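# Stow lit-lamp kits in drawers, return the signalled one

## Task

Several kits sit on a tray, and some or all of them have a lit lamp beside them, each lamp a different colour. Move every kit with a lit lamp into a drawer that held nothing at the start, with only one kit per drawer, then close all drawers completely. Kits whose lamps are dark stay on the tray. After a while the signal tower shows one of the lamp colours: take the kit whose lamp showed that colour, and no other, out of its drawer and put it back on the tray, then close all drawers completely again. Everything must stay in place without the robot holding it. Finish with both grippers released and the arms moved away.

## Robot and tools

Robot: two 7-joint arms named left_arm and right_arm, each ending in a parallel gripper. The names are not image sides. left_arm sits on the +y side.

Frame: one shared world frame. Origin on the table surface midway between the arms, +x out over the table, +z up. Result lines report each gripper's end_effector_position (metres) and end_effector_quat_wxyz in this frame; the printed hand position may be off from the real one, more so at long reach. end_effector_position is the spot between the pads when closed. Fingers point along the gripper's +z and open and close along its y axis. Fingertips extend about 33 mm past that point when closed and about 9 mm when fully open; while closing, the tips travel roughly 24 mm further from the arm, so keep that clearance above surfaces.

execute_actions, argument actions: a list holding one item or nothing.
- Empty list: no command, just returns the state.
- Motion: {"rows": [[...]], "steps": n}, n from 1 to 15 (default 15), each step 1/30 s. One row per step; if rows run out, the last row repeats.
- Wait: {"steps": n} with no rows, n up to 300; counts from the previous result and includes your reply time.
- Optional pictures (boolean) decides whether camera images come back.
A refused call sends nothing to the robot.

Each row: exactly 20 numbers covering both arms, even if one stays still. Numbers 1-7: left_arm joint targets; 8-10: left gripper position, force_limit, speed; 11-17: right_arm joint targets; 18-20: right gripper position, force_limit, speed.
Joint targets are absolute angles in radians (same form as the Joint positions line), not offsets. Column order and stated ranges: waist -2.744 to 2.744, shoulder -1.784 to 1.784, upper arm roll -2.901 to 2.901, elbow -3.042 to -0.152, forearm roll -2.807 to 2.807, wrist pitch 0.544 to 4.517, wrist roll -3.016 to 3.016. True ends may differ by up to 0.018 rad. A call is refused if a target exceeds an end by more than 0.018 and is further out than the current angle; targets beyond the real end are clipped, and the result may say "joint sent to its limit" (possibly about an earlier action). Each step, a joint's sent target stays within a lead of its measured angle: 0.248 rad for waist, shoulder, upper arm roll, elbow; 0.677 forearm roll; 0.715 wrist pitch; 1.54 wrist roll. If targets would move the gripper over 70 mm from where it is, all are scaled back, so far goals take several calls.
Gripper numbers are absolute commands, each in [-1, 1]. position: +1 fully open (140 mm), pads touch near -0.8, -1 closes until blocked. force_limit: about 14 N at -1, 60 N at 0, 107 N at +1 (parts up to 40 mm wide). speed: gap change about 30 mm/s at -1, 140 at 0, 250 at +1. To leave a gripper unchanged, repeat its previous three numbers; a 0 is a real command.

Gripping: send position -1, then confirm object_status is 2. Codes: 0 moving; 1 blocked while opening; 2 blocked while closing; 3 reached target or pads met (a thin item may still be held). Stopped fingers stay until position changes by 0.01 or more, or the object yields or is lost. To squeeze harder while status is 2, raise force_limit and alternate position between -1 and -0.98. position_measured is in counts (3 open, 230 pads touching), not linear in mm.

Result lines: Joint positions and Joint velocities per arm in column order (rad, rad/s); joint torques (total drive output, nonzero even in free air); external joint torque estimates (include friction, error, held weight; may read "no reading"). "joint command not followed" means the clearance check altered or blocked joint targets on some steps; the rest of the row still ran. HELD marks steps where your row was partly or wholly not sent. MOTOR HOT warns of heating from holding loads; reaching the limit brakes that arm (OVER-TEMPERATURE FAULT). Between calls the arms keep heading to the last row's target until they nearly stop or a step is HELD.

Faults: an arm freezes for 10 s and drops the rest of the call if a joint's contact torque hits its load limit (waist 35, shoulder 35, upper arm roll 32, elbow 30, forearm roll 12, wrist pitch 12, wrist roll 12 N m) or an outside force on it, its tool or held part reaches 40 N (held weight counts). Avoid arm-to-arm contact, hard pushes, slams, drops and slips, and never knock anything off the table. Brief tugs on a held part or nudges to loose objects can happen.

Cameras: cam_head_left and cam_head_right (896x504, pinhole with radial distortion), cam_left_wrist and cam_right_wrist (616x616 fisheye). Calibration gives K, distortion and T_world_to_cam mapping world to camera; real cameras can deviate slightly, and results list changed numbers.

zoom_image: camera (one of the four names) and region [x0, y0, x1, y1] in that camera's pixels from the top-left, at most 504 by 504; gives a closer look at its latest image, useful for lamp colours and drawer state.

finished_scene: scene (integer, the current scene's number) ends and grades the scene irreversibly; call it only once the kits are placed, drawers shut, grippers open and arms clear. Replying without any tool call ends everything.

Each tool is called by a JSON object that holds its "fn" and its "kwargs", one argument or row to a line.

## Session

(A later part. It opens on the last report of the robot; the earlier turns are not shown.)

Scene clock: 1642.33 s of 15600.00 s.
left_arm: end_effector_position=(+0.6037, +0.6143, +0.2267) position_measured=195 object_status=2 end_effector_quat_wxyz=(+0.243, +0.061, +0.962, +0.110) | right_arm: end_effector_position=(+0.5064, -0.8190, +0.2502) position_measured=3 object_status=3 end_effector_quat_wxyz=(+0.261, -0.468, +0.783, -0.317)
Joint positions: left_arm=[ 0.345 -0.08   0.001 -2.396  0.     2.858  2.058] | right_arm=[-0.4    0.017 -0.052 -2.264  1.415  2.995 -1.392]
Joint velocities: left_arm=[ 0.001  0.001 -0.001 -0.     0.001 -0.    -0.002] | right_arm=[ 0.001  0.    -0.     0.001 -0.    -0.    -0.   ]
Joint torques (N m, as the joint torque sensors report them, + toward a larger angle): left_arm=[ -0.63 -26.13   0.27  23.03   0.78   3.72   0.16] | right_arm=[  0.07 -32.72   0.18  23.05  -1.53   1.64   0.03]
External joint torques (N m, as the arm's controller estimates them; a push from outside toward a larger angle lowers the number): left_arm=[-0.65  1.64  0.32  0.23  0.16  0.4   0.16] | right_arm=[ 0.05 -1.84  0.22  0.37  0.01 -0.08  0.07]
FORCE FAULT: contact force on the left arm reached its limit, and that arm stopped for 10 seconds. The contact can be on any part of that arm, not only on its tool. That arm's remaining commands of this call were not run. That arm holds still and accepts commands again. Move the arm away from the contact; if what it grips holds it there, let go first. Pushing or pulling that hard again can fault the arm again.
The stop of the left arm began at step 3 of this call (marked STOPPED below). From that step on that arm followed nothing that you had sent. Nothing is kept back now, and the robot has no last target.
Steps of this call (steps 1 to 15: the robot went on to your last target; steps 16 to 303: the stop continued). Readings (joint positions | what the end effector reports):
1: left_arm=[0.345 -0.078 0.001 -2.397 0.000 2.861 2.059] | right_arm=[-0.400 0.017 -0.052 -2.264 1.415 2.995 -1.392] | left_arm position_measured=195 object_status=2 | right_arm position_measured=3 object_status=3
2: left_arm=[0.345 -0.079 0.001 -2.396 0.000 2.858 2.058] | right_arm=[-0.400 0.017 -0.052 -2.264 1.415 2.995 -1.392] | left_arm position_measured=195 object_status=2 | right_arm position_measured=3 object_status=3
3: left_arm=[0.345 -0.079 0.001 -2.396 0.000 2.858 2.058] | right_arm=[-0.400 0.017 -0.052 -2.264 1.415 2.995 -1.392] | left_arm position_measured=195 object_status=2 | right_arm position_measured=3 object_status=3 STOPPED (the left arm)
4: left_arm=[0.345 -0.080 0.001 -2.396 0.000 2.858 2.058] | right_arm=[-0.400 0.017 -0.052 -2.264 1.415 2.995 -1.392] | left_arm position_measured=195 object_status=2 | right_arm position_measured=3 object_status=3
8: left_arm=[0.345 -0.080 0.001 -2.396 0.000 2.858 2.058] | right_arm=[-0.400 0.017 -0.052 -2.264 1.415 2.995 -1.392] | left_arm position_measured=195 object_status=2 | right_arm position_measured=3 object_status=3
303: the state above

{"fn": "execute_actions", "kwargs": {
  "actions": [
    {"rows":[[0.345,-0.081,0,-2.399,0,2.862,2.05,-0.2,0,0,-0.4,0.017,-0.05,-2.264,1.415,2.995,-1.392,1,0,0],[0.345,-0.081,0,-2.399,0,2.862,2.05,-0.2,0,0,-0.4,0.017,-0.05,-2.264,1.415,2.995,-1.392,1,0,0],[0.345,-0.081,0,-2.399,0,2.862,2.05,-0.2,0,0,-0.4,0.017,-0.05,-2.264,1.415,2.995,-1.392,1,0,0],[0.345,-0.081,0,-2.399,0,2.862,2.05,-0.2,0,0,-0.4,0.017,-0.05,-2.264,1.415,2.995,-1.392,1,0,0],[0.345,-0.081,0,-2.399,0,2.862,2.05,-0.2,0,0,-0.4,0.017,-0.05,-2.264,1.415,2.995,-1.392,1,0,0],[0.345,-0.081,0,-2.399,0,2.862,2.05,-0.2,0,0,-0.4,0.017,-0.05,-2.264,1.415,2.995,-1.392,1,0,0],[0.345,-0.081,0,-2.399,0,2.866,2.06,-0.2,0,0,-0.4,0.017,-0.05,-2.264,1.415,2.995,-1.392,1,0,0],[0.352,-0.1,0,-2.422,0,2.87,2.065,-0.2,0,0,-0.4,0.017,-0.05,-2.264,1.415,2.995,-1.392,1,0,0],[0.357,-0.12,0,-2.446,0,2.874,2.07,-0.2,0,0,-0.4,0.017,-0.05,-2.264,1.415,2.995,-1.392,1,0,0],[0.362,-0.141,0,-2.47,0,2.878,2.075,-0.2,0,0,-0.4,0.017,-0.05,-2.264,1.415,2.995,-1.392,1,0,0],[0.367,-0.16,0,-2.49,0,2.89,2.08,-0.2,0,0,-0.4,0.017,-0.05,-2.264,1.415,2.995,-1.392,1,0,0],[0.37,-0.17,0,-2.51,0,2.91,2.08,-0.2,0,0,-0.4,0.017,-0.05,-2.264,1.415,2.995,-1.392,1,0,0],[0.37,-0.16,0,-2.52,0,2.93,2.08,-0.2,0,0,-0.4,0.017,-0.05,-2.264,1.415,2.995,-1.392,1,0,0],[0.37,-0.14,0,-2.528,0,2.95,2.08,-0.2,0,0,-0.4,0.017,-0.05,-2.264,1.415,2.995,-1.392,1,0,0],[0.37,-0.12,0,-2.533,0,2.96,2.08,-0.2,0,0,-0.4,0.017,-0.05,-2.264,1.415,2.995,-1.392,1,0,0]],"steps":15}
  ],
  "pictures": false
}}

{"fn": "execute_actions", "kwargs": {
  "actions": [
    {"steps":25}
  ]
}}

Scene clock: 1666.20 s of 15600.00 s.
left_arm: end_effector_position=(+0.5722, +0.6156, +0.2171) position_measured=154 object_status=3 end_effector_quat_wxyz=(+0.245, +0.055, +0.961, +0.114) | right_arm: end_effector_position=(+0.5064, -0.8190, +0.2502) position_measured=3 object_status=3 end_effector_quat_wxyz=(+0.261, -0.468, +0.783, -0.317)
Joint positions: left_arm=[ 0.366 -0.146  0.001 -2.506  0.     2.907  2.065] | right_arm=[-0.4    0.017 -0.052 -2.264  1.415  2.995 -1.392]
Joint velocities: left_arm=[ 0.03   0.213  0.001 -0.268 -0.     0.318  0.03 ] | right_arm=[-0.     0.002 -0.001  0.001 -0.001  0.    -0.   ]
Joint torques (N m, as the joint torque sensors report them, + toward a larger angle): left_arm=[  0.25 -18.45  -0.14  18.4    0.78   3.56   0.48] | right_arm=[ -0.03 -32.93   0.04  23.45  -1.54   1.61   0.04]
External joint torques (N m, as the arm's controller estimates them; a push from outside toward a larger angle lowers the number): left_arm=[ 1.05  2.16  1.01 -1.72  0.08  0.84  0.48] | right_arm=[-0.01 -2.09  0.11  0.77 -0.01 -0.12  0.08]
Steps of this call (steps 1 to 90: nothing new was sent; then 20.37 s passed at rest; steps 91 to 105: all 15 steps of this action). Readings (joint positions | what the end effector reports):
91: left_arm=[0.345 -0.080 0.001 -2.397 0.000 2.858 2.058] | right_arm=[-0.400 0.017 -0.052 -2.264 1.415 2.995 -1.392] | left_arm position_measured=195 object_status=0 | right_arm position_measured=3 object_status=3
92: left_arm=[0.345 -0.080 0.001 -2.397 0.000 2.858 2.057] | right_arm=[-0.400 0.017 -0.052 -2.264 1.415 2.995 -1.392] | left_arm position_measured=193 object_status=0 | right_arm position_measured=3 object_status=3
94: left_arm=[0.345 -0.080 0.001 -2.398 0.000 2.858 2.057] | right_arm=[-0.400 0.017 -0.052 -2.264 1.415 2.995 -1.392] | left_arm position_measured=173 object_status=0 | right_arm position_measured=3 object_status=3
98: left_arm=[0.346 -0.084 0.001 -2.404 0.000 2.859 2.057] | right_arm=[-0.400 0.017 -0.052 -2.264 1.415 2.995 -1.392] | left_arm position_measured=154 object_status=0 | right_arm position_measured=3 object_status=3
105: the state above

Scene clock: 1667.03 s of 15600.00 s.
left_arm: end_effector_position=(+0.5680, +0.6146, +0.1981) position_measured=154 object_status=3 end_effector_quat_wxyz=(+0.242, +0.058, +0.962, +0.115) | right_arm: end_effector_position=(+0.5064, -0.8190, +0.2502) position_measured=3 object_status=3 end_effector_quat_wxyz=(+0.261, -0.468, +0.783, -0.317)
Joint positions: left_arm=[ 0.367 -0.12   0.001 -2.533  0.     2.955  2.073] | right_arm=[-0.4    0.017 -0.052 -2.264  1.415  2.995 -1.392]
Joint velocities: left_arm=[ 0.001  0.     0.001 -0.     0.002  0.003  0.002] | right_arm=[-0.    -0.001 -0.     0.001 -0.001 -0.    -0.002]
Joint torques (N m, as the joint torque sensors report them, + toward a larger angle): left_arm=[  0.99 -25.02   0.47  21.44   0.72   4.13   0.32] | right_arm=[  0.19 -32.69  -0.29  23.39  -1.56   1.61   0.04]
External joint torques (N m, as the arm's controller estimates them; a push from outside toward a larger angle lowers the number): left_arm=[ 0.91  0.27  0.5  -0.29  0.16  0.82  0.32] | right_arm=[ 0.13 -1.75 -0.29  0.68 -0.02 -0.11  0.08]
Steps of this call (steps 1 to 25: the robot went on to your last target). Readings (joint positions | what the end effector reports):
1: left_arm=[0.367 -0.138 0.001 -2.514 0.000 2.916 2.066] | right_arm=[-0.400 0.017 -0.052 -2.264 1.415 2.995 -1.392] | left_arm position_measured=154 object_status=3 | right_arm position_measured=3 object_status=3
2: left_arm=[0.367 -0.131 0.001 -2.521 0.000 2.923 2.067] | right_arm=[-0.400 0.017 -0.052 -2.264 1.415 2.995 -1.392] | left_arm position_measured=154 object_status=3 | right_arm position_measured=3 object_status=3
4: left_arm=[0.367 -0.123 0.001 -2.530 0.000 2.932 2.068] | right_arm=[-0.400 0.017 -0.052 -2.264 1.415 2.995 -1.392] | left_arm position_measured=154 object_status=3 | right_arm position_measured=3 object_status=3
8: left_arm=[0.367 -0.120 0.001 -2.533 0.000 2.945 2.070] | right_arm=[-0.400 0.017 -0.052 -2.264 1.415 2.995 -1.392] | left_arm position_measured=154 object_status=3 | right_arm position_measured=3 object_status=3
25: the state above
camera_calibration (this result's frames):
cam_left_wrist: T_world_to_cam=[[0.220925, 0.937368, 0.269321, -0.746766], [0.580007, -0.348281, 0.736405, -0.248114], [0.784082, -0.0064822, -0.620624, -0.127815], [0, 0, 0, 1]] pos_world=[0.409105, 0.612753, 0.304508]
cam_right_wrist: T_world_to_cam=[[-0.577637, 0.366588, -0.729349, 0.7724], [0.122802, 0.922344, 0.366334, 0.592835], [0.807004, 0.122042, -0.577798, 0.0120721], [0, 0, 0, 1]] pos_world=[0.363623, -0.831424, 0.353148]

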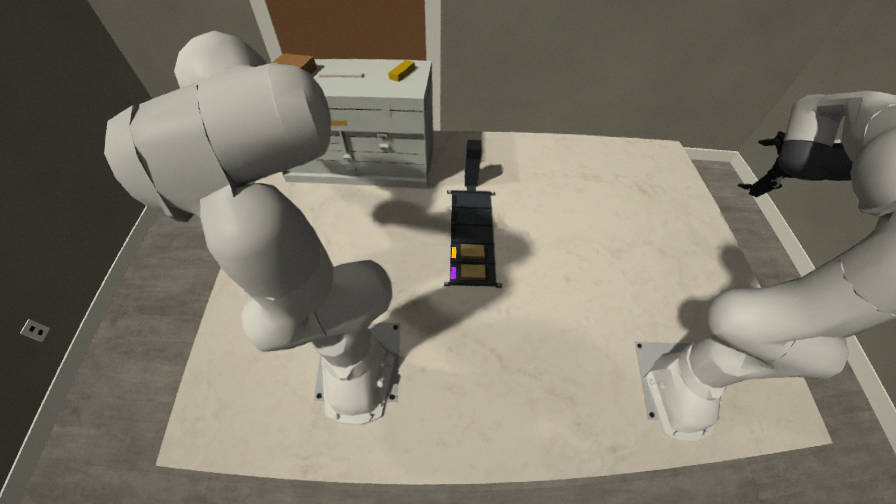

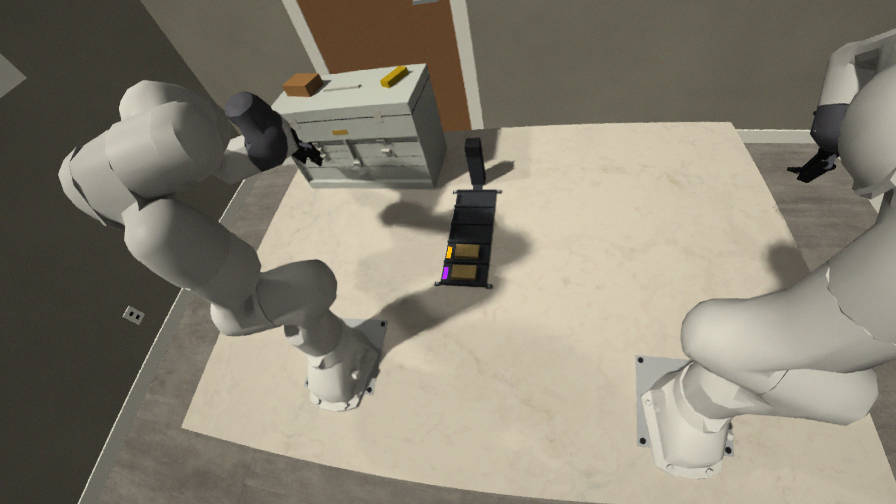

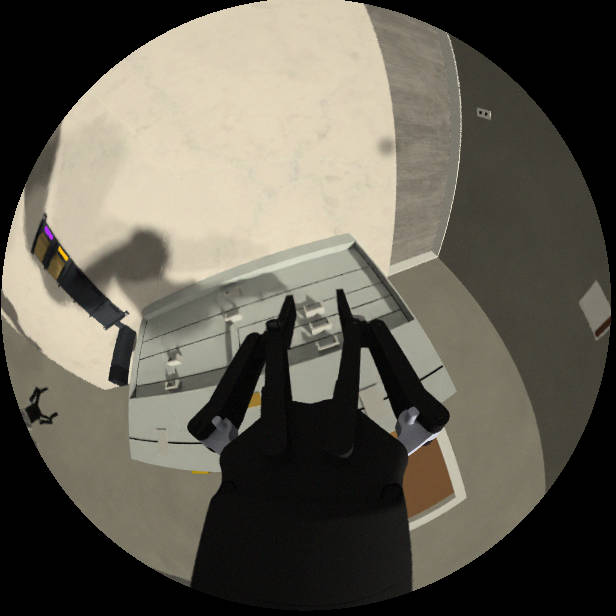

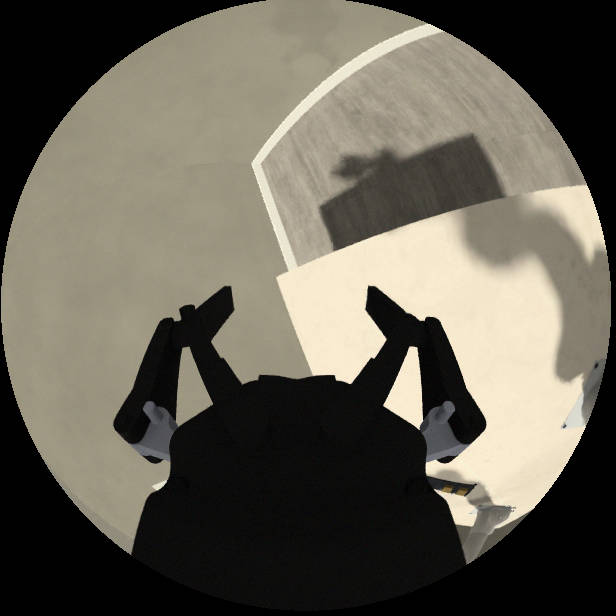

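Approach and grip.

{"fn": "execute_actions", "kwargs": {
  "actions": [
    {"rows":[[0.362,-0.109,0,-2.52,0,2.952,2.065,-0.2,0,0,-0.4,0.017,-0.05,-2.264,1.415,2.995,-1.392,1,0,0],[0.36,-0.098,0,-2.507,0,2.95,2.06,-0.2,0,0,-0.4,0.017,-0.05,-2.264,1.415,2.995,-1.392,1,0,0],[0.357,-0.088,0,-2.495,0,2.947,2.056,-0.2,0,0,-0.4,0.017,-0.05,-2.264,1.415,2.995,-1.392,1,0,0],[0.355,-0.079,0,-2.485,0,2.945,2.052,-0.2,0,0,-0.4,0.017,-0.05,-2.264,1.415,2.995,-1.392,1,0,0],[0.353,-0.071,0,-2.475,0,2.943,2.048,-0.2,0,0,-0.4,0.017,-0.05,-2.264,1.415,2.995,-1.392,1,0,0],[0.351,-0.062,0,-2.465,0,2.941,2.046,-0.2,0,0,-0.4,0.017,-0.05,-2.264,1.415,2.995,-1.392,1,0,0],[0.349,-0.054,0,-2.455,0,2.939,2.046,-0.2,0,0,-0.4,0.017,-0.05,-2.264,1.415,2.995,-1.392,1,0,0],[0.347,-0.046,0,-2.445,0,2.937,2.046,-0.2,0,0,-0.4,0.017,-0.05,-2.264,1.415,2.995,-1.392,1,0,0],[0.345,-0.037,0,-2.435,0,2.937,2.046,-0.2,0,0,-0.4,0.017,-0.05,-2.264,1.415,2.995,-1.392,1,0,0],[0.343,-0.029,0,-2.425,0,2.937,2.046,-0.2,0,0,-0.4,0.017,-0.05,-2.264,1.415,2.995,-1.392,1,0,0]],"steps":15}
  ],
  "pictures": false
}}

{"fn": "execute_actions", "kwargs": {
  "actions": [
    {"rows":[[0.343,-0.029,0,-2.425,0,2.937,2.046,-0.2,0,0,-0.4,0.017,-0.05,-2.264,1.415,2.995,-1.392,1,0,0],[0.343,-0.029,0,-2.425,0,2.937,2.046,-0.2,0,0,-0.4,0.017,-0.05,-2.264,1.415,2.995,-1.392,1,0,0],[0.343,-0.029,0,-2.425,0,2.937,2.046,-1,0,0,-0.4,0.017,-0.05,-2.264,1.415,2.995,-1.392,1,0,0]],"steps":15}
  ]
}}

Scene clock: 1695.73 s of 15600.00 s.
left_arm: end_effector_position=(+0.6031, +0.6143, +0.1988) position_measured=154 object_status=3 end_effector_quat_wxyz=(+0.246, +0.061, +0.961, +0.111) | right_arm: end_effector_position=(+0.5064, -0.8190, +0.2502) position_measured=3 object_status=3 end_effector_quat_wxyz=(+0.261, -0.468, +0.783, -0.317)
Joint positions: left_arm=[ 0.346 -0.032  0.001 -2.429  0.     2.943  2.058] | right_arm=[-0.4    0.017 -0.052 -2.264  1.415  2.995 -1.392]
Joint velocities: left_arm=[-0.005  0.022  0.001  0.03   0.    -0.011 -0.016] | right_arm=[-0.    -0.001  0.002  0.     0.     0.    -0.003]
Joint torques (N m, as the joint torque sensors report them, + toward a larger angle): left_arm=[ -3.06 -27.72   0.36  21.93   0.64   2.88  -0.36] | right_arm=[  0.16 -32.96  -0.42  22.97  -1.52   1.65   0.04]
External joint torques (N m, as the arm's controller estimates them; a push from outside toward a larger angle lowers the number): left_arm=[-3.14  1.4   0.26  0.    0.09 -0.46 -0.36] | right_arm=[ 0.1  -2.04 -0.41  0.3   0.02 -0.07  0.08]
Steps of this call (steps 1 to 15: the robot went on to your last target; steps 16 to 90: nothing new was sent; then 25.20 s passed at rest; steps 91 to 105: all 15 steps of this action). Readings (joint positions | what the end effector reports):
91: left_arm=[0.367 -0.118 0.001 -2.530 0.000 2.956 2.073] | right_arm=[-0.400 0.017 -0.052 -2.264 1.415 2.995 -1.392] | left_arm position_measured=154 object_status=3 | right_arm position_measured=3 object_status=3
92: left_arm=[0.366 -0.113 0.001 -2.524 0.000 2.955 2.073] | right_arm=[-0.400 0.017 -0.052 -2.264 1.415 2.995 -1.392] | left_arm position_measured=154 object_status=3 | right_arm position_measured=3 object_status=3
94: left_arm=[0.363 -0.099 0.001 -2.506 0.000 2.954 2.070] | right_arm=[-0.400 0.017 -0.052 -2.264 1.415 2.995 -1.392] | left_arm position_measured=154 object_status=3 | right_arm position_measured=3 object_status=3
98: left_arm=[0.354 -0.065 0.001 -2.467 0.000 2.948 2.064] | right_arm=[-0.400 0.017 -0.052 -2.264 1.415 2.995 -1.392] | left_arm position_measured=154 object_status=3 | right_arm position_measured=3 object_status=3
105: the state above

Scene clock: 1696.23 s of 15600.00 s.
left_arm: end_effector_position=(+0.6038, +0.6139, +0.1990) position_measured=196 object_status=0 end_effector_quat_wxyz=(+0.246, +0.060, +0.961, +0.110) | right_arm: end_effector_position=(+0.5064, -0.8190, +0.2502) position_measured=3 object_status=3 end_effector_quat_wxyz=(+0.261, -0.468, +0.783, -0.317)
Joint positions: left_arm=[ 0.345 -0.031  0.001 -2.426  0.     2.941  2.054] | right_arm=[-0.4    0.017 -0.052 -2.264  1.415  2.995 -1.392]
Joint velocities: left_arm=[-0.001 -0.001 -0.001 -0.    -0.    -0.001 -0.003] | right_arm=[ 0.001 -0.    -0.     0.    -0.    -0.001  0.   ]
Joint torques (N m, as the joint torque sensors report them, + toward a larger angle): left_arm=[ -1.98 -27.37  -0.47  23.34   0.75   2.9   -0.17] | right_arm=[  0.4  -33.2   -0.25  22.91  -1.51   1.68   0.  ]
External joint torques (N m, as the arm's controller estimates them; a push from outside toward a larger angle lowers the number): left_arm=[-1.93  1.23 -0.39  1.44  0.17 -0.41 -0.17] | right_arm=[ 0.36 -2.34 -0.22  0.26  0.03 -0.04  0.04]
Steps of this call (steps 1 to 15: all 15 steps of this action). Readings (joint positions | what the end effector reports):
1: left_arm=[0.346 -0.032 0.001 -2.428 0.000 2.943 2.058] | right_arm=[-0.400 0.017 -0.052 -2.264 1.415 2.995 -1.392] | left_arm position_measured=154 object_status=3 | right_arm position_measured=3 object_status=3
2: left_arm=[0.346 -0.032 0.001 -2.428 0.000 2.943 2.057] | right_arm=[-0.400 0.017 -0.052 -2.264 1.415 2.995 -1.392] | left_arm position_measured=154 object_status=3 | right_arm position_measured=3 object_status=3
4: left_arm=[0.346 -0.031 0.001 -2.427 0.000 2.942 2.056] | right_arm=[-0.400 0.017 -0.052 -2.264 1.415 2.995 -1.392] | left_arm position_measured=161 object_status=0 | right_arm position_measured=3 object_status=3
8: left_arm=[0.345 -0.031 0.001 -2.426 0.000 2.941 2.055] | right_arm=[-0.400 0.017 -0.052 -2.264 1.415 2.995 -1.392] | left_arm position_measured=191 object_status=0 | right_arm position_measured=3 object_status=3
15: the state above
camera_calibration (this result's frames):
cam_left_wrist: T_world_to_cam=[[0.225256, 0.938097, 0.263122, -0.756019], [0.573459, -0.345984, 0.74259, -0.268555], [0.787658, -0.016383, -0.615895, -0.152407], [0, 0, 0, 1]] pos_world=[0.444348, 0.613806, 0.304485]
cam_right_wrist: T_world_to_cam=[[-0.577637, 0.366587, -0.729349, 0.772399], [0.122801, 0.922345, 0.366334, 0.592835], [0.807004, 0.122043, -0.577798, 0.0120726], [0, 0, 0, 1]] pos_world=[0.363623, -0.831423, 0.353148]

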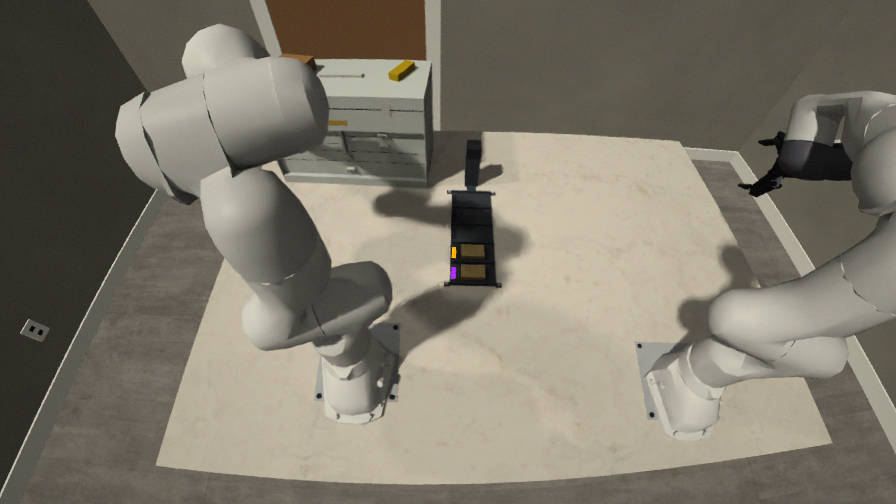

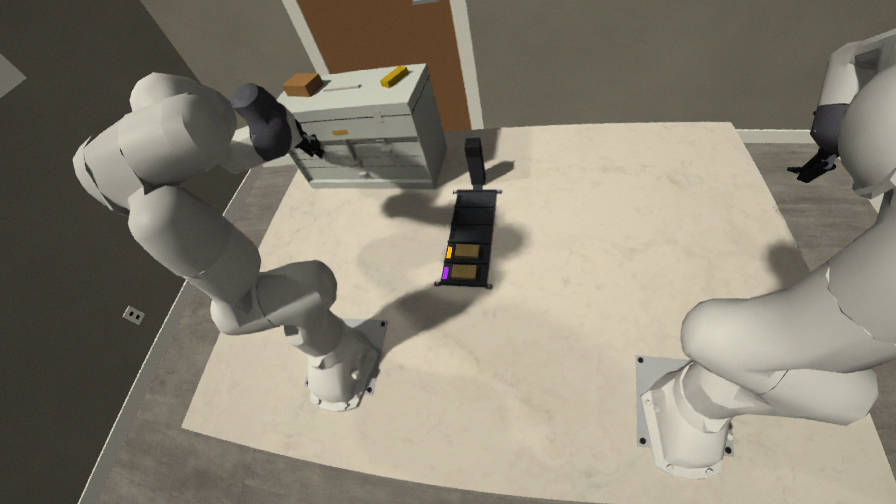

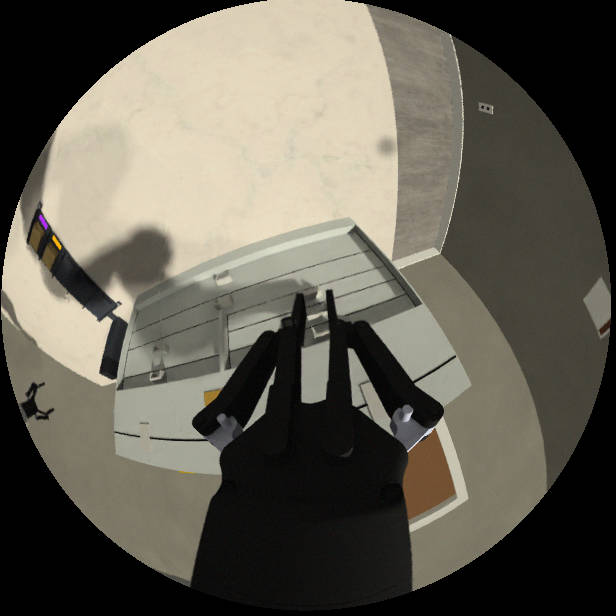

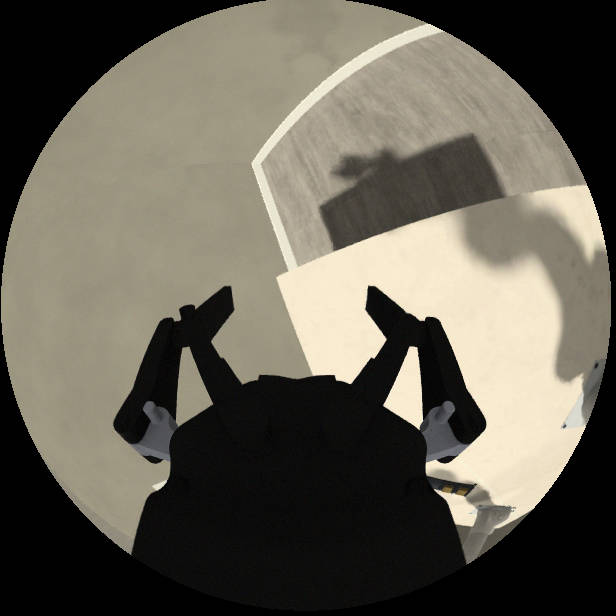

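{"fn": "execute_actions", "kwargs": {
  "actions": [
    {"rows":[[0.35,-0.042,0,-2.44,0,2.945,2.06,-1,0,0,-0.4,0.017,-0.05,-2.264,1.415,2.995,-1.392,1,0,0],[0.353,-0.054,0,-2.454,0,2.948,2.065,-1,0,0,-0.4,0.017,-0.05,-2.264,1.415,2.995,-1.392,1,0,0],[0.356,-0.065,0,-2.468,0,2.951,2.07,-1,0,0,-0.4,0.017,-0.05,-2.264,1.415,2.995,-1.392,1,0,0],[0.359,-0.077,0,-2.482,0,2.954,2.075,-1,0,0,-0.4,0.017,-0.05,-2.264,1.415,2.995,-1.392,1,0,0],[0.362,-0.089,0,-2.496,0,2.956,2.08,-1,0,0,-0.4,0.017,-0.05,-2.264,1.415,2.995,-1.392,1,0,0],[0.365,-0.102,0,-2.51,0,2.958,2.085,-1,0,0,-0.4,0.017,-0.05,-2.264,1.415,2.995,-1.392,1,0,0],[0.369,-0.115,0,-2.525,0,2.96,2.09,-1,0,0,-0.4,0.017,-0.05,-2.264,1.415,2.995,-1.392,1,0,0],[0.372,-0.127,0,-2.539,0,2.962,2.095,-1,0,0,-0.4,0.017,-0.05,-2.264,1.415,2.995,-1.392,1,0,0],[0.375,-0.14,0,-2.554,0,2.964,2.1,-1,0,0,-0.4,0.017,-0.05,-2.264,1.415,2.995,-1.392,1,0,0],[0.379,-0.153,0,-2.568,0,2.965,2.105,-1,0,0,-0.4,0.017,-0.05,-2.264,1.415,2.995,-1.392,1,0,0],[0.382,-0.166,0,-2.583,0,2.966,2.11,-1,0,0,-0.4,0.017,-0.05,-2.264,1.415,2.995,-1.392,1,0,0],[0.386,-0.18,0,-2.597,0,2.967,2.115,-1,0,0,-0.4,0.017,-0.05,-2.264,1.415,2.995,-1.392,1,0,0],[0.39,-0.193,0,-2.611,0,2.968,2.12,-1,0,0,-0.4,0.017,-0.05,-2.264,1.415,2.995,-1.392,1,0,0],[0.394,-0.207,0,-2.625,0,2.968,2.125,-1,0,0,-0.4,0.017,-0.05,-2.264,1.415,2.995,-1.392,1,0,0],[0.397,-0.22,0,-2.639,0,2.968,2.13,-1,0,0,-0.4,0.017,-0.05,-2.264,1.415,2.995,-1.392,1,0,0]],"steps":15}
  ]
}}

{"fn": "zoom_image", "kwargs": {
  "camera": "cam_head_right",
  "region": [270, 110, 450, 200]
}}

Scene clock: 1721.40 s of 15600.00 s.
left_arm: end_effector_position=(+0.5425, +0.6165, +0.2000) position_measured=197 object_status=2 end_effector_quat_wxyz=(+0.242, +0.057, +0.961, +0.120) | right_arm: end_effector_position=(+0.5064, -0.8190, +0.2502) position_measured=3 object_status=3 end_effector_quat_wxyz=(+0.261, -0.468, +0.783, -0.317)
Joint positions: left_arm=[ 0.387 -0.19   0.001 -2.606  0.     2.963  2.089] | right_arm=[-0.4    0.017 -0.052 -2.264  1.415  2.995 -1.392]
Joint velocities: left_arm=[ 0.107 -0.384 -0.    -0.402  0.     0.016  0.112] | right_arm=[ 0.     0.001  0.001  0.001 -0.001  0.    -0.002]
Joint torques (N m, as the joint torque sensors report them, + toward a larger angle): left_arm=[ -0.53 -21.47  -0.17  21.17   0.7    3.73   0.43] | right_arm=[  0.   -32.57   0.07  23.84  -1.54   1.64   0.02]
External joint torques (N m, as the arm's controller estimates them; a push from outside toward a larger angle lowers the number): left_arm=[ 0.39 -1.04  0.18 -2.4   0.12  0.23  0.42] | right_arm=[ 0.   -1.7   0.13  1.14 -0.01 -0.09  0.06]
Steps of this call (steps 1 to 15: the robot went on to your last target; steps 16 to 90: nothing new was sent; then 21.67 s passed at rest; steps 91 to 105: all 15 steps of this action). Readings (joint positions | what the end effector reports):
91: left_arm=[0.345 -0.033 0.001 -2.429 0.000 2.941 2.053] | right_arm=[-0.400 0.017 -0.052 -2.264 1.415 2.995 -1.392] | left_arm position_measured=196 object_status=2 | right_arm position_measured=3 object_status=3
92: left_arm=[0.346 -0.038 0.001 -2.435 0.000 2.943 2.054] | right_arm=[-0.400 0.017 -0.052 -2.264 1.415 2.995 -1.392] | left_arm position_measured=196 object_status=2 | right_arm position_measured=3 object_status=3
94: left_arm=[0.351 -0.055 0.001 -2.455 0.000 2.946 2.056] | right_arm=[-0.400 0.017 -0.052 -2.264 1.415 2.995 -1.392] | left_arm position_measured=196 object_status=2 | right_arm position_measured=3 object_status=3
98: left_arm=[0.362 -0.100 0.001 -2.507 0.000 2.953 2.065] | right_arm=[-0.400 0.017 -0.052 -2.264 1.415 2.995 -1.392] | left_arm position_measured=196 object_status=2 | right_arm position_measured=3 object_status=3
105: the state above
camera_calibration (this result's frames):
cam_left_wrist: T_world_to_cam=[[0.216186, 0.935935, 0.278008, -0.741694], [0.581899, -0.352157, 0.733062, -0.232052], [0.784001, 0.00329495, -0.620751, -0.112579], [0, 0, 0, 1]] pos_world=[0.383637, 0.61283, 0.306422]
cam_right_wrist: T_world_to_cam=[[-0.577638, 0.366586, -0.729349, 0.772399], [0.122799, 0.922345, 0.366334, 0.592835], [0.807004, 0.122045, -0.577798, 0.0120733], [0, 0, 0, 1]] pos_world=[0.363624, -0.831422, 0.353148]

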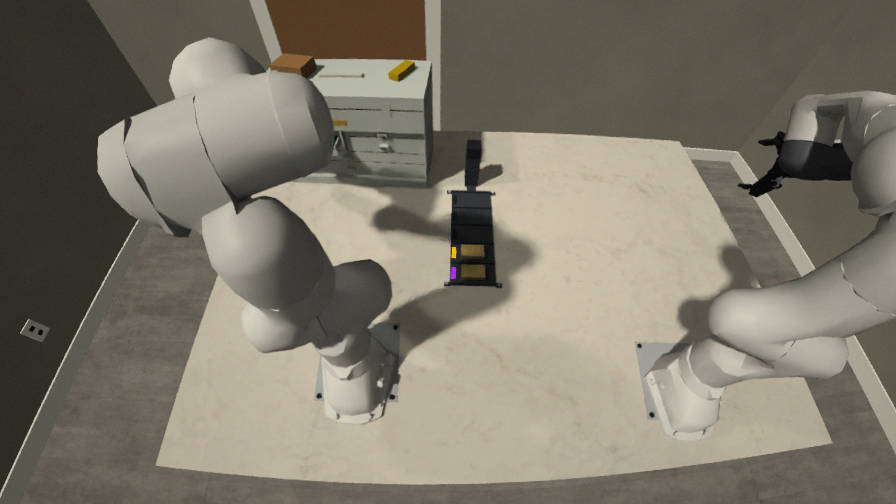

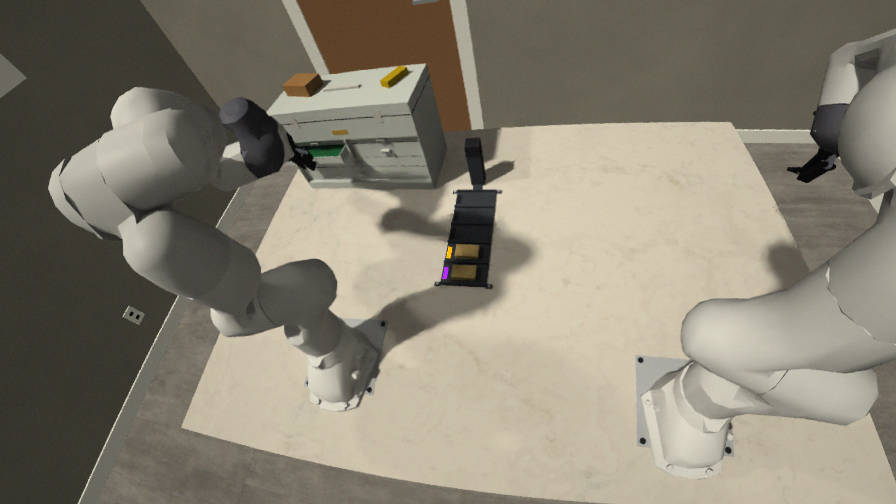

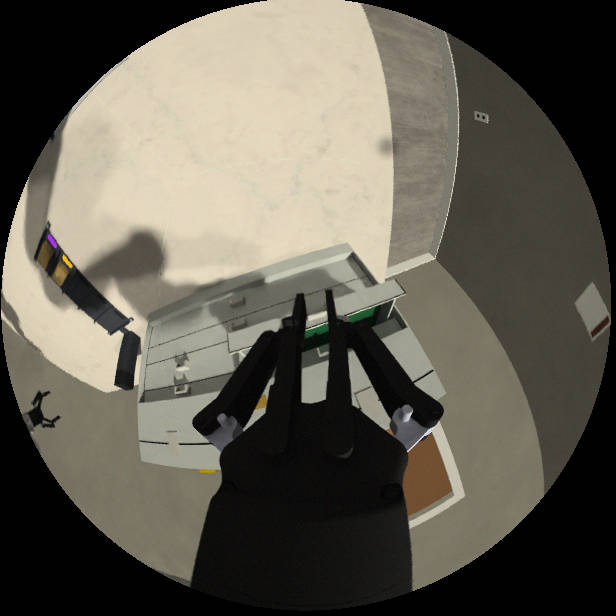

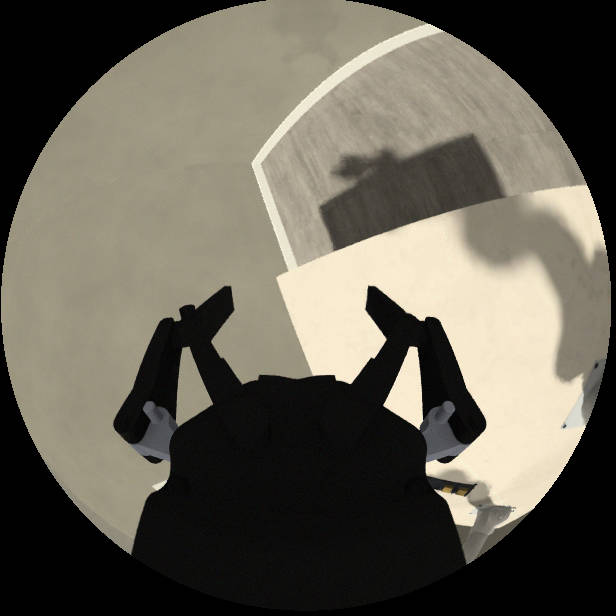

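Region (270, 110, 450, 200) of cam_head_right's 896x504 image, scaled by 2.800, with more detail than that image has.

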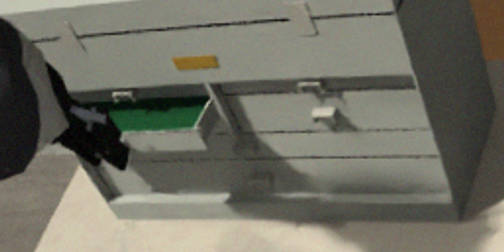

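Good. Continue.

{"fn": "execute_actions", "kwargs": {
  "actions": [
    {"rows":[[0.401,-0.234,0,-2.653,0,2.968,2.13,-1,0,0,-0.4,0.017,-0.05,-2.264,1.415,2.995,-1.392,1,0,0],[0.405,-0.247,0,-2.667,0,2.967,2.133,-1,0,0,-0.4,0.017,-0.05,-2.264,1.415,2.995,-1.392,1,0,0],[0.409,-0.261,0,-2.681,0,2.966,2.137,-1,0,0,-0.4,0.017,-0.05,-2.264,1.415,2.995,-1.392,1,0,0],[0.413,-0.274,0,-2.695,0,2.965,2.141,-1,0,0,-0.4,0.017,-0.05,-2.264,1.415,2.995,-1.392,1,0,0],[0.417,-0.288,0,-2.709,0,2.963,2.145,-1,0,0,-0.4,0.017,-0.05,-2.264,1.415,2.995,-1.392,1,0,0],[0.421,-0.303,0,-2.722,0,2.961,2.15,-1,0,0,-0.4,0.017,-0.05,-2.264,1.415,2.995,-1.392,1,0,0],[0.425,-0.317,0,-2.735,0,2.959,2.155,-1,0,0,-0.4,0.017,-0.05,-2.264,1.415,2.995,-1.392,1,0,0],[0.43,-0.332,0,-2.749,0,2.957,2.16,-1,0,0,-0.4,0.017,-0.05,-2.264,1.415,2.995,-1.392,1,0,0],[0.434,-0.346,0,-2.762,0,2.956,2.16,-1,0,0,-0.4,0.017,-0.05,-2.264,1.415,2.995,-1.392,1,0,0],[0.438,-0.361,0,-2.776,0,2.955,2.16,-1,0,0,-0.4,0.017,-0.05,-2.264,1.415,2.995,-1.392,1,0,0],[0.442,-0.375,0,-2.789,0,2.955,2.16,-1,0,0,-0.4,0.017,-0.05,-2.264,1.415,2.995,-1.392,1,0,0]],"steps":15}
  ],
  "pictures": false
}}

{"fn": "execute_actions", "kwargs": {
  "actions": [
    {"steps":20}
  ],
  "pictures": false
}}

Scene clock: 1739.10 s of 15600.00 s.
left_arm: end_effector_position=(+0.4787, +0.6173, +0.1992) position_measured=233 object_status=0 end_effector_quat_wxyz=(+0.235, +0.059, +0.961, +0.132) | right_arm: end_effector_position=(+0.5064, -0.8190, +0.2502) position_measured=3 object_status=3 end_effector_quat_wxyz=(+0.261, -0.468, +0.783, -0.317)
Joint positions: left_arm=[ 0.438 -0.369 -0.002 -2.783  0.001  2.961  2.143] | right_arm=[-0.4    0.017 -0.052 -2.264  1.415  2.995 -1.392]
Joint velocities: left_arm=[ 0.029 -0.06   0.001 -0.065 -0.002 -0.01   0.035] | right_arm=[-0.     0.001 -0.    -0.    -0.    -0.    -0.001]
Joint torques (N m, as the joint torque sensors report them, + toward a larger angle): left_arm=[  0.71 -17.65   2.05  20.9    0.61   2.86   0.44] | right_arm=[  0.06 -32.86  -0.07  23.15  -1.61   1.63   0.08]
External joint torques (N m, as the arm's controller estimates them; a push from outside toward a larger angle lowers the number): left_arm=[ 1.36 -1.57  3.02 -1.48 -0.09 -0.54  0.44] | right_arm=[ 0.16 -2.    0.09  0.51 -0.08 -0.11  0.12]
Steps of this call (steps 1 to 30: the robot went on to your last target; steps 31 to 90: nothing new was sent; then 14.20 s passed at rest; steps 91 to 105: all 15 steps of this action). Readings (joint positions | what the end effector reports):
91: left_arm=[0.395 -0.221 0.000 -2.639 0.000 2.967 2.120] | right_arm=[-0.400 0.017 -0.052 -2.264 1.415 2.995 -1.392] | left_arm position_measured=198 object_status=2 | right_arm position_measured=3 object_status=3
92: left_arm=[0.397 -0.228 0.000 -2.646 0.000 2.967 2.121] | right_arm=[-0.400 0.017 -0.052 -2.264 1.415 2.995 -1.392] | left_arm position_measured=198 object_status=2 | right_arm position_measured=3 object_status=3
94: left_arm=[0.403 -0.248 0.000 -2.667 0.000 2.967 2.123] | right_arm=[-0.400 0.017 -0.052 -2.264 1.415 2.995 -1.392] | left_arm position_measured=198 object_status=2 | right_arm position_measured=3 object_status=3
98: left_arm=[0.415 -0.302 -0.001 -2.719 0.000 2.966 2.131] | right_arm=[-0.400 0.017 -0.052 -2.264 1.415 2.995 -1.392] | left_arm position_measured=199 object_status=0 | right_arm position_measured=3 object_status=3
105: the state above

Scene clock: 1739.77 s of 15600.00 s.
left_arm: end_effector_position=(+0.4767, +0.6171, +0.1984) position_measured=233 object_status=3 end_effector_quat_wxyz=(+0.234, +0.063, +0.961, +0.133) | right_arm: end_effector_position=(+0.5064, -0.8190, +0.2502) position_measured=3 object_status=3 end_effector_quat_wxyz=(+0.261, -0.468, +0.783, -0.317)
Joint positions: left_arm=[ 0.439 -0.373 -0.002 -2.787  0.001  2.959  2.152] | right_arm=[-0.4    0.017 -0.052 -2.264  1.415  2.995 -1.392]
Joint velocities: left_arm=[ 0.001 -0.     0.    -0.    -0.     0.     0.004] | right_arm=[ 0.001 -0.002 -0.001 -0.    -0.    -0.001  0.001]
Joint torques (N m, as the joint torque sensors report them, + toward a larger angle): left_arm=[  0.93 -17.3    1.66  20.55   0.61   2.75   0.16] | right_arm=[  0.11 -33.05  -0.31  22.73  -1.58   1.62   0.01]
External joint torques (N m, as the arm's controller estimates them; a push from outside toward a larger angle lowers the number): left_arm=[ 0.92 -0.87  1.99 -1.2   0.05 -0.57  0.15] | right_arm=[ 0.13 -2.08 -0.23  0.04 -0.04 -0.11  0.05]
Steps of this call (steps 1 to 15: the robot went on to your last target; steps 16 to 20: nothing new was sent). Readings (joint positions | what the end effector reports):
1: left_arm=[0.438 -0.370 -0.002 -2.785 0.001 2.960 2.144] | right_arm=[-0.400 0.017 -0.052 -2.264 1.415 2.995 -1.392] | left_arm position_measured=233 object_status=3 | right_arm position_measured=3 object_status=3
2: left_arm=[0.439 -0.371 -0.002 -2.786 0.001 2.960 2.145] | right_arm=[-0.400 0.017 -0.052 -2.264 1.415 2.995 -1.392] | left_arm position_measured=233 object_status=3 | right_arm position_measured=3 object_status=3
4: left_arm=[0.439 -0.372 -0.002 -2.787 0.001 2.960 2.147] | right_arm=[-0.400 0.017 -0.052 -2.264 1.415 2.995 -1.392] | left_arm position_measured=233 object_status=3 | right_arm position_measured=3 object_status=3
8: left_arm=[0.439 -0.373 -0.002 -2.787 0.001 2.959 2.149] | right_arm=[-0.400 0.017 -0.052 -2.264 1.415 2.995 -1.392] | left_arm position_measured=233 object_status=3 | right_arm position_measured=3 object_status=3
20: the state above
All arms were judged still, so your last target was given up. Only a new action makes them travel on or press farther. Fingers that are still opening or closing keep moving.

{"fn": "execute_actions", "kwargs": {
  "actions": [
    {"rows":[[0.442,-0.36,0,-2.792,0,2.975,2.15,-0.2,0,0,-0.4,0.017,-0.05,-2.264,1.415,2.995,-1.392,1,0,0],[0.44,-0.35,0,-2.795,0,2.99,2.15,-0.2,0,0,-0.4,0.017,-0.05,-2.264,1.415,2.995,-1.392,1,0,0]],"steps":15}
  ],
  "pictures": false
}}

{"fn": "execute_actions", "kwargs": {
  "actions": [
    {"steps":10}
  ]
}}

Scene clock: 1752.77 s of 15600.00 s.
left_arm: end_effector_position=(+0.4765, +0.6171, +0.1900) position_measured=154 object_status=0 end_effector_quat_wxyz=(+0.233, +0.063, +0.961, +0.133) | right_arm: end_effector_position=(+0.5064, -0.8190, +0.2502) position_measured=3 object_status=3 end_effector_quat_wxyz=(+0.261, -0.468, +0.783, -0.317)
Joint positions: left_arm=[ 0.439 -0.352 -0.002 -2.794  0.001  2.984  2.153] | right_arm=[-0.4    0.017 -0.052 -2.264  1.415  2.995 -1.392]
Joint velocities: left_arm=[-0.002  0.001  0.    -0.001  0.001  0.01   0.   ] | right_arm=[-0.     0.001 -0.    -0.     0.001 -0.     0.   ]
Joint torques (N m, as the joint torque sensors report them, + toward a larger angle): left_arm=[  0.26 -15.97   1.52  20.87   0.54   4.02  -0.05] | right_arm=[  0.3  -32.69  -0.28  23.19  -1.54   1.62   0.04]
External joint torques (N m, as the arm's controller estimates them; a push from outside toward a larger angle lowers the number): left_arm=[ 0.28  0.76  1.85 -0.48 -0.01  0.71 -0.06] | right_arm=[ 0.34 -1.91 -0.18  0.62 -0.01 -0.1   0.08]
Steps of this call (steps 1 to 90: nothing new was sent; then 9.50 s passed at rest; steps 91 to 105: all 15 steps of this action). Readings (joint positions | what the end effector reports):
91: left_arm=[0.439 -0.371 -0.002 -2.788 0.001 2.961 2.153] | right_arm=[-0.400 0.017 -0.052 -2.264 1.415 2.995 -1.392] | left_arm position_measured=233 object_status=0 | right_arm position_measured=3 object_status=3
92: left_arm=[0.439 -0.367 -0.002 -2.788 0.001 2.966 2.153] | right_arm=[-0.400 0.017 -0.052 -2.264 1.415 2.995 -1.392] | left_arm position_measured=231 object_status=0 | right_arm position_measured=3 object_status=3
94: left_arm=[0.439 -0.358 -0.002 -2.791 0.001 2.972 2.153] | right_arm=[-0.400 0.017 -0.052 -2.264 1.415 2.995 -1.392] | left_arm position_measured=211 object_status=0 | right_arm position_measured=3 object_status=3
98: left_arm=[0.439 -0.352 -0.002 -2.794 0.001 2.979 2.153] | right_arm=[-0.400 0.017 -0.052 -2.264 1.415 2.995 -1.392] | left_arm position_measured=181 object_status=0 | right_arm position_measured=3 object_status=3
105: the state above

Scene clock: 1753.10 s of 15600.00 s.
left_arm: end_effector_position=(+0.4768, +0.6172, +0.1903) position_measured=154 object_status=3 end_effector_quat_wxyz=(+0.233, +0.063, +0.961, +0.133) | right_arm: end_effector_position=(+0.5064, -0.8190, +0.2502) position_measured=3 object_status=3 end_effector_quat_wxyz=(+0.261, -0.468, +0.783, -0.317)
Joint positions: left_arm=[ 0.439 -0.352 -0.002 -2.794  0.001  2.986  2.153] | right_arm=[-0.4    0.017 -0.052 -2.264  1.415  2.995 -1.392]
Joint velocities: left_arm=[-0.002  0.     0.     0.    -0.002  0.002  0.002] | right_arm=[ 0.002 -0.001 -0.     0.001  0.    -0.001 -0.   ]
Joint torques (N m, as the joint torque sensors report them, + toward a larger angle): left_arm=[ -0.04 -15.63   1.28  20.39   0.56   4.05  -0.05] | right_arm=[ -0.31 -32.61  -0.02  23.44  -1.56   1.6    0.05]
External joint torques (N m, as the arm's controller estimates them; a push from outside toward a larger angle lowers the number): left_arm=[ 0.    1.24  1.63 -1.09  0.    0.72 -0.05] | right_arm=[-0.36 -1.6   0.    0.7  -0.02 -0.12  0.09]
Steps of this call (steps 1 to 10: the robot went on to your last target). Readings (joint positions | what the end effector reports):
1: left_arm=[0.439 -0.352 -0.002 -2.794 0.001 2.984 2.153] | right_arm=[-0.400 0.017 -0.052 -2.264 1.415 2.995 -1.392] | left_arm position_measured=154 object_status=0 | right_arm position_measured=3 object_status=3
2: left_arm=[0.439 -0.352 -0.002 -2.794 0.001 2.985 2.153] | right_arm=[-0.400 0.017 -0.052 -2.264 1.415 2.995 -1.392] | left_arm position_measured=154 object_status=0 | right_arm position_measured=3 object_status=3
4: left_arm=[0.439 -0.352 -0.002 -2.794 0.001 2.985 2.153] | right_arm=[-0.400 0.017 -0.052 -2.264 1.415 2.995 -1.392] | left_arm position_measured=154 object_status=3 | right_arm position_measured=3 object_status=3
8: left_arm=[0.439 -0.352 -0.002 -2.794 0.001 2.985 2.153] | right_arm=[-0.400 0.017 -0.052 -2.264 1.415 2.995 -1.392] | left_arm position_measured=154 object_status=3 | right_arm position_measured=3 object_status=3
10: the state above
camera_calibration (this result's frames):
cam_left_wrist: T_world_to_cam=[[0.225157, 0.926342, 0.301985, -0.728343], [0.592445, -0.376228, 0.712363, -0.172729], [0.773507, 0.0185154, -0.633517, -0.0690705], [0, 0, 0, 1]] pos_world=[0.319751, 0.610988, 0.299237]
cam_right_wrist: T_world_to_cam=[[-0.577639, 0.366584, -0.729348, 0.772398], [0.122796, 0.922345, 0.366334, 0.592835], [0.807003, 0.122048, -0.577798, 0.0120746], [0, 0, 0, 1]] pos_world=[0.363626, -0.83142, 0.353148]

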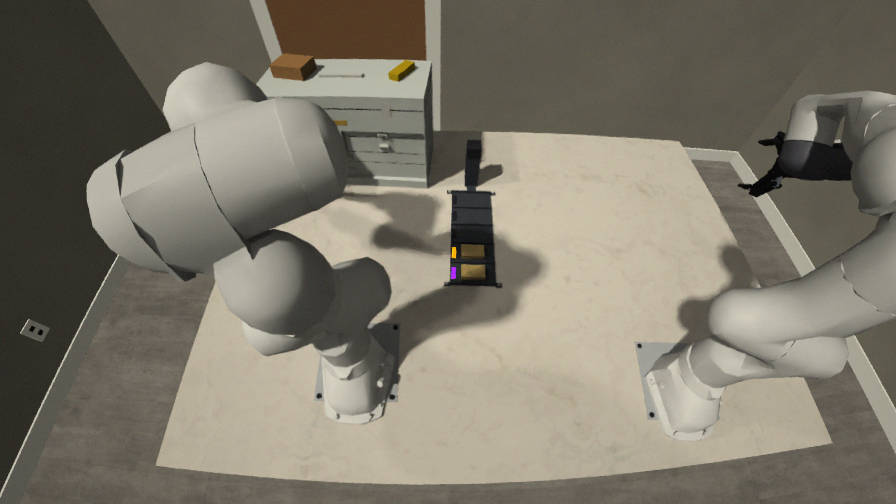

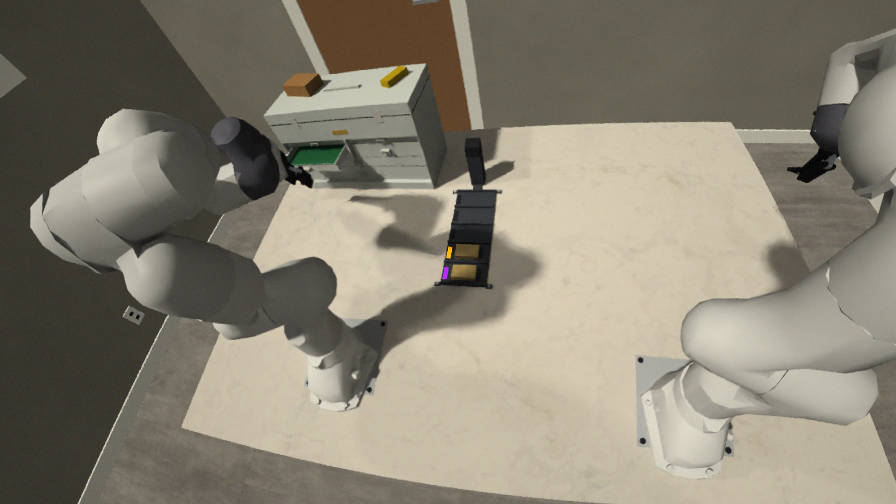

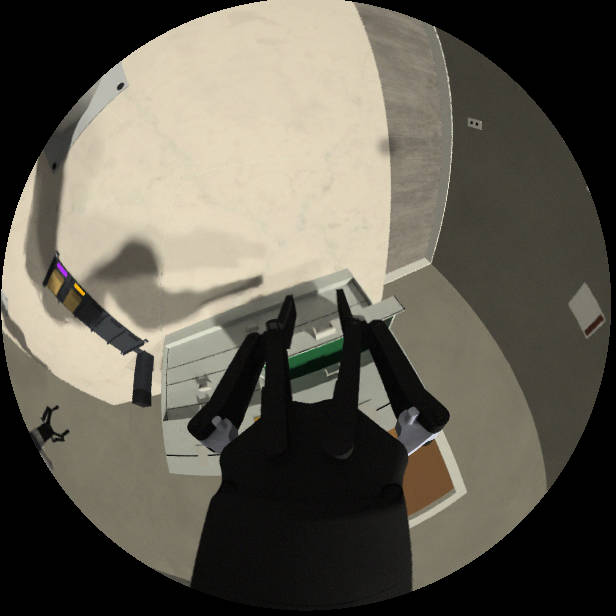

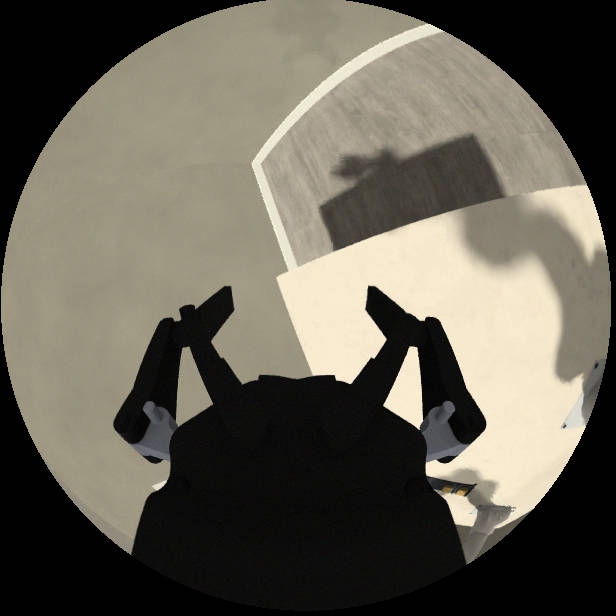

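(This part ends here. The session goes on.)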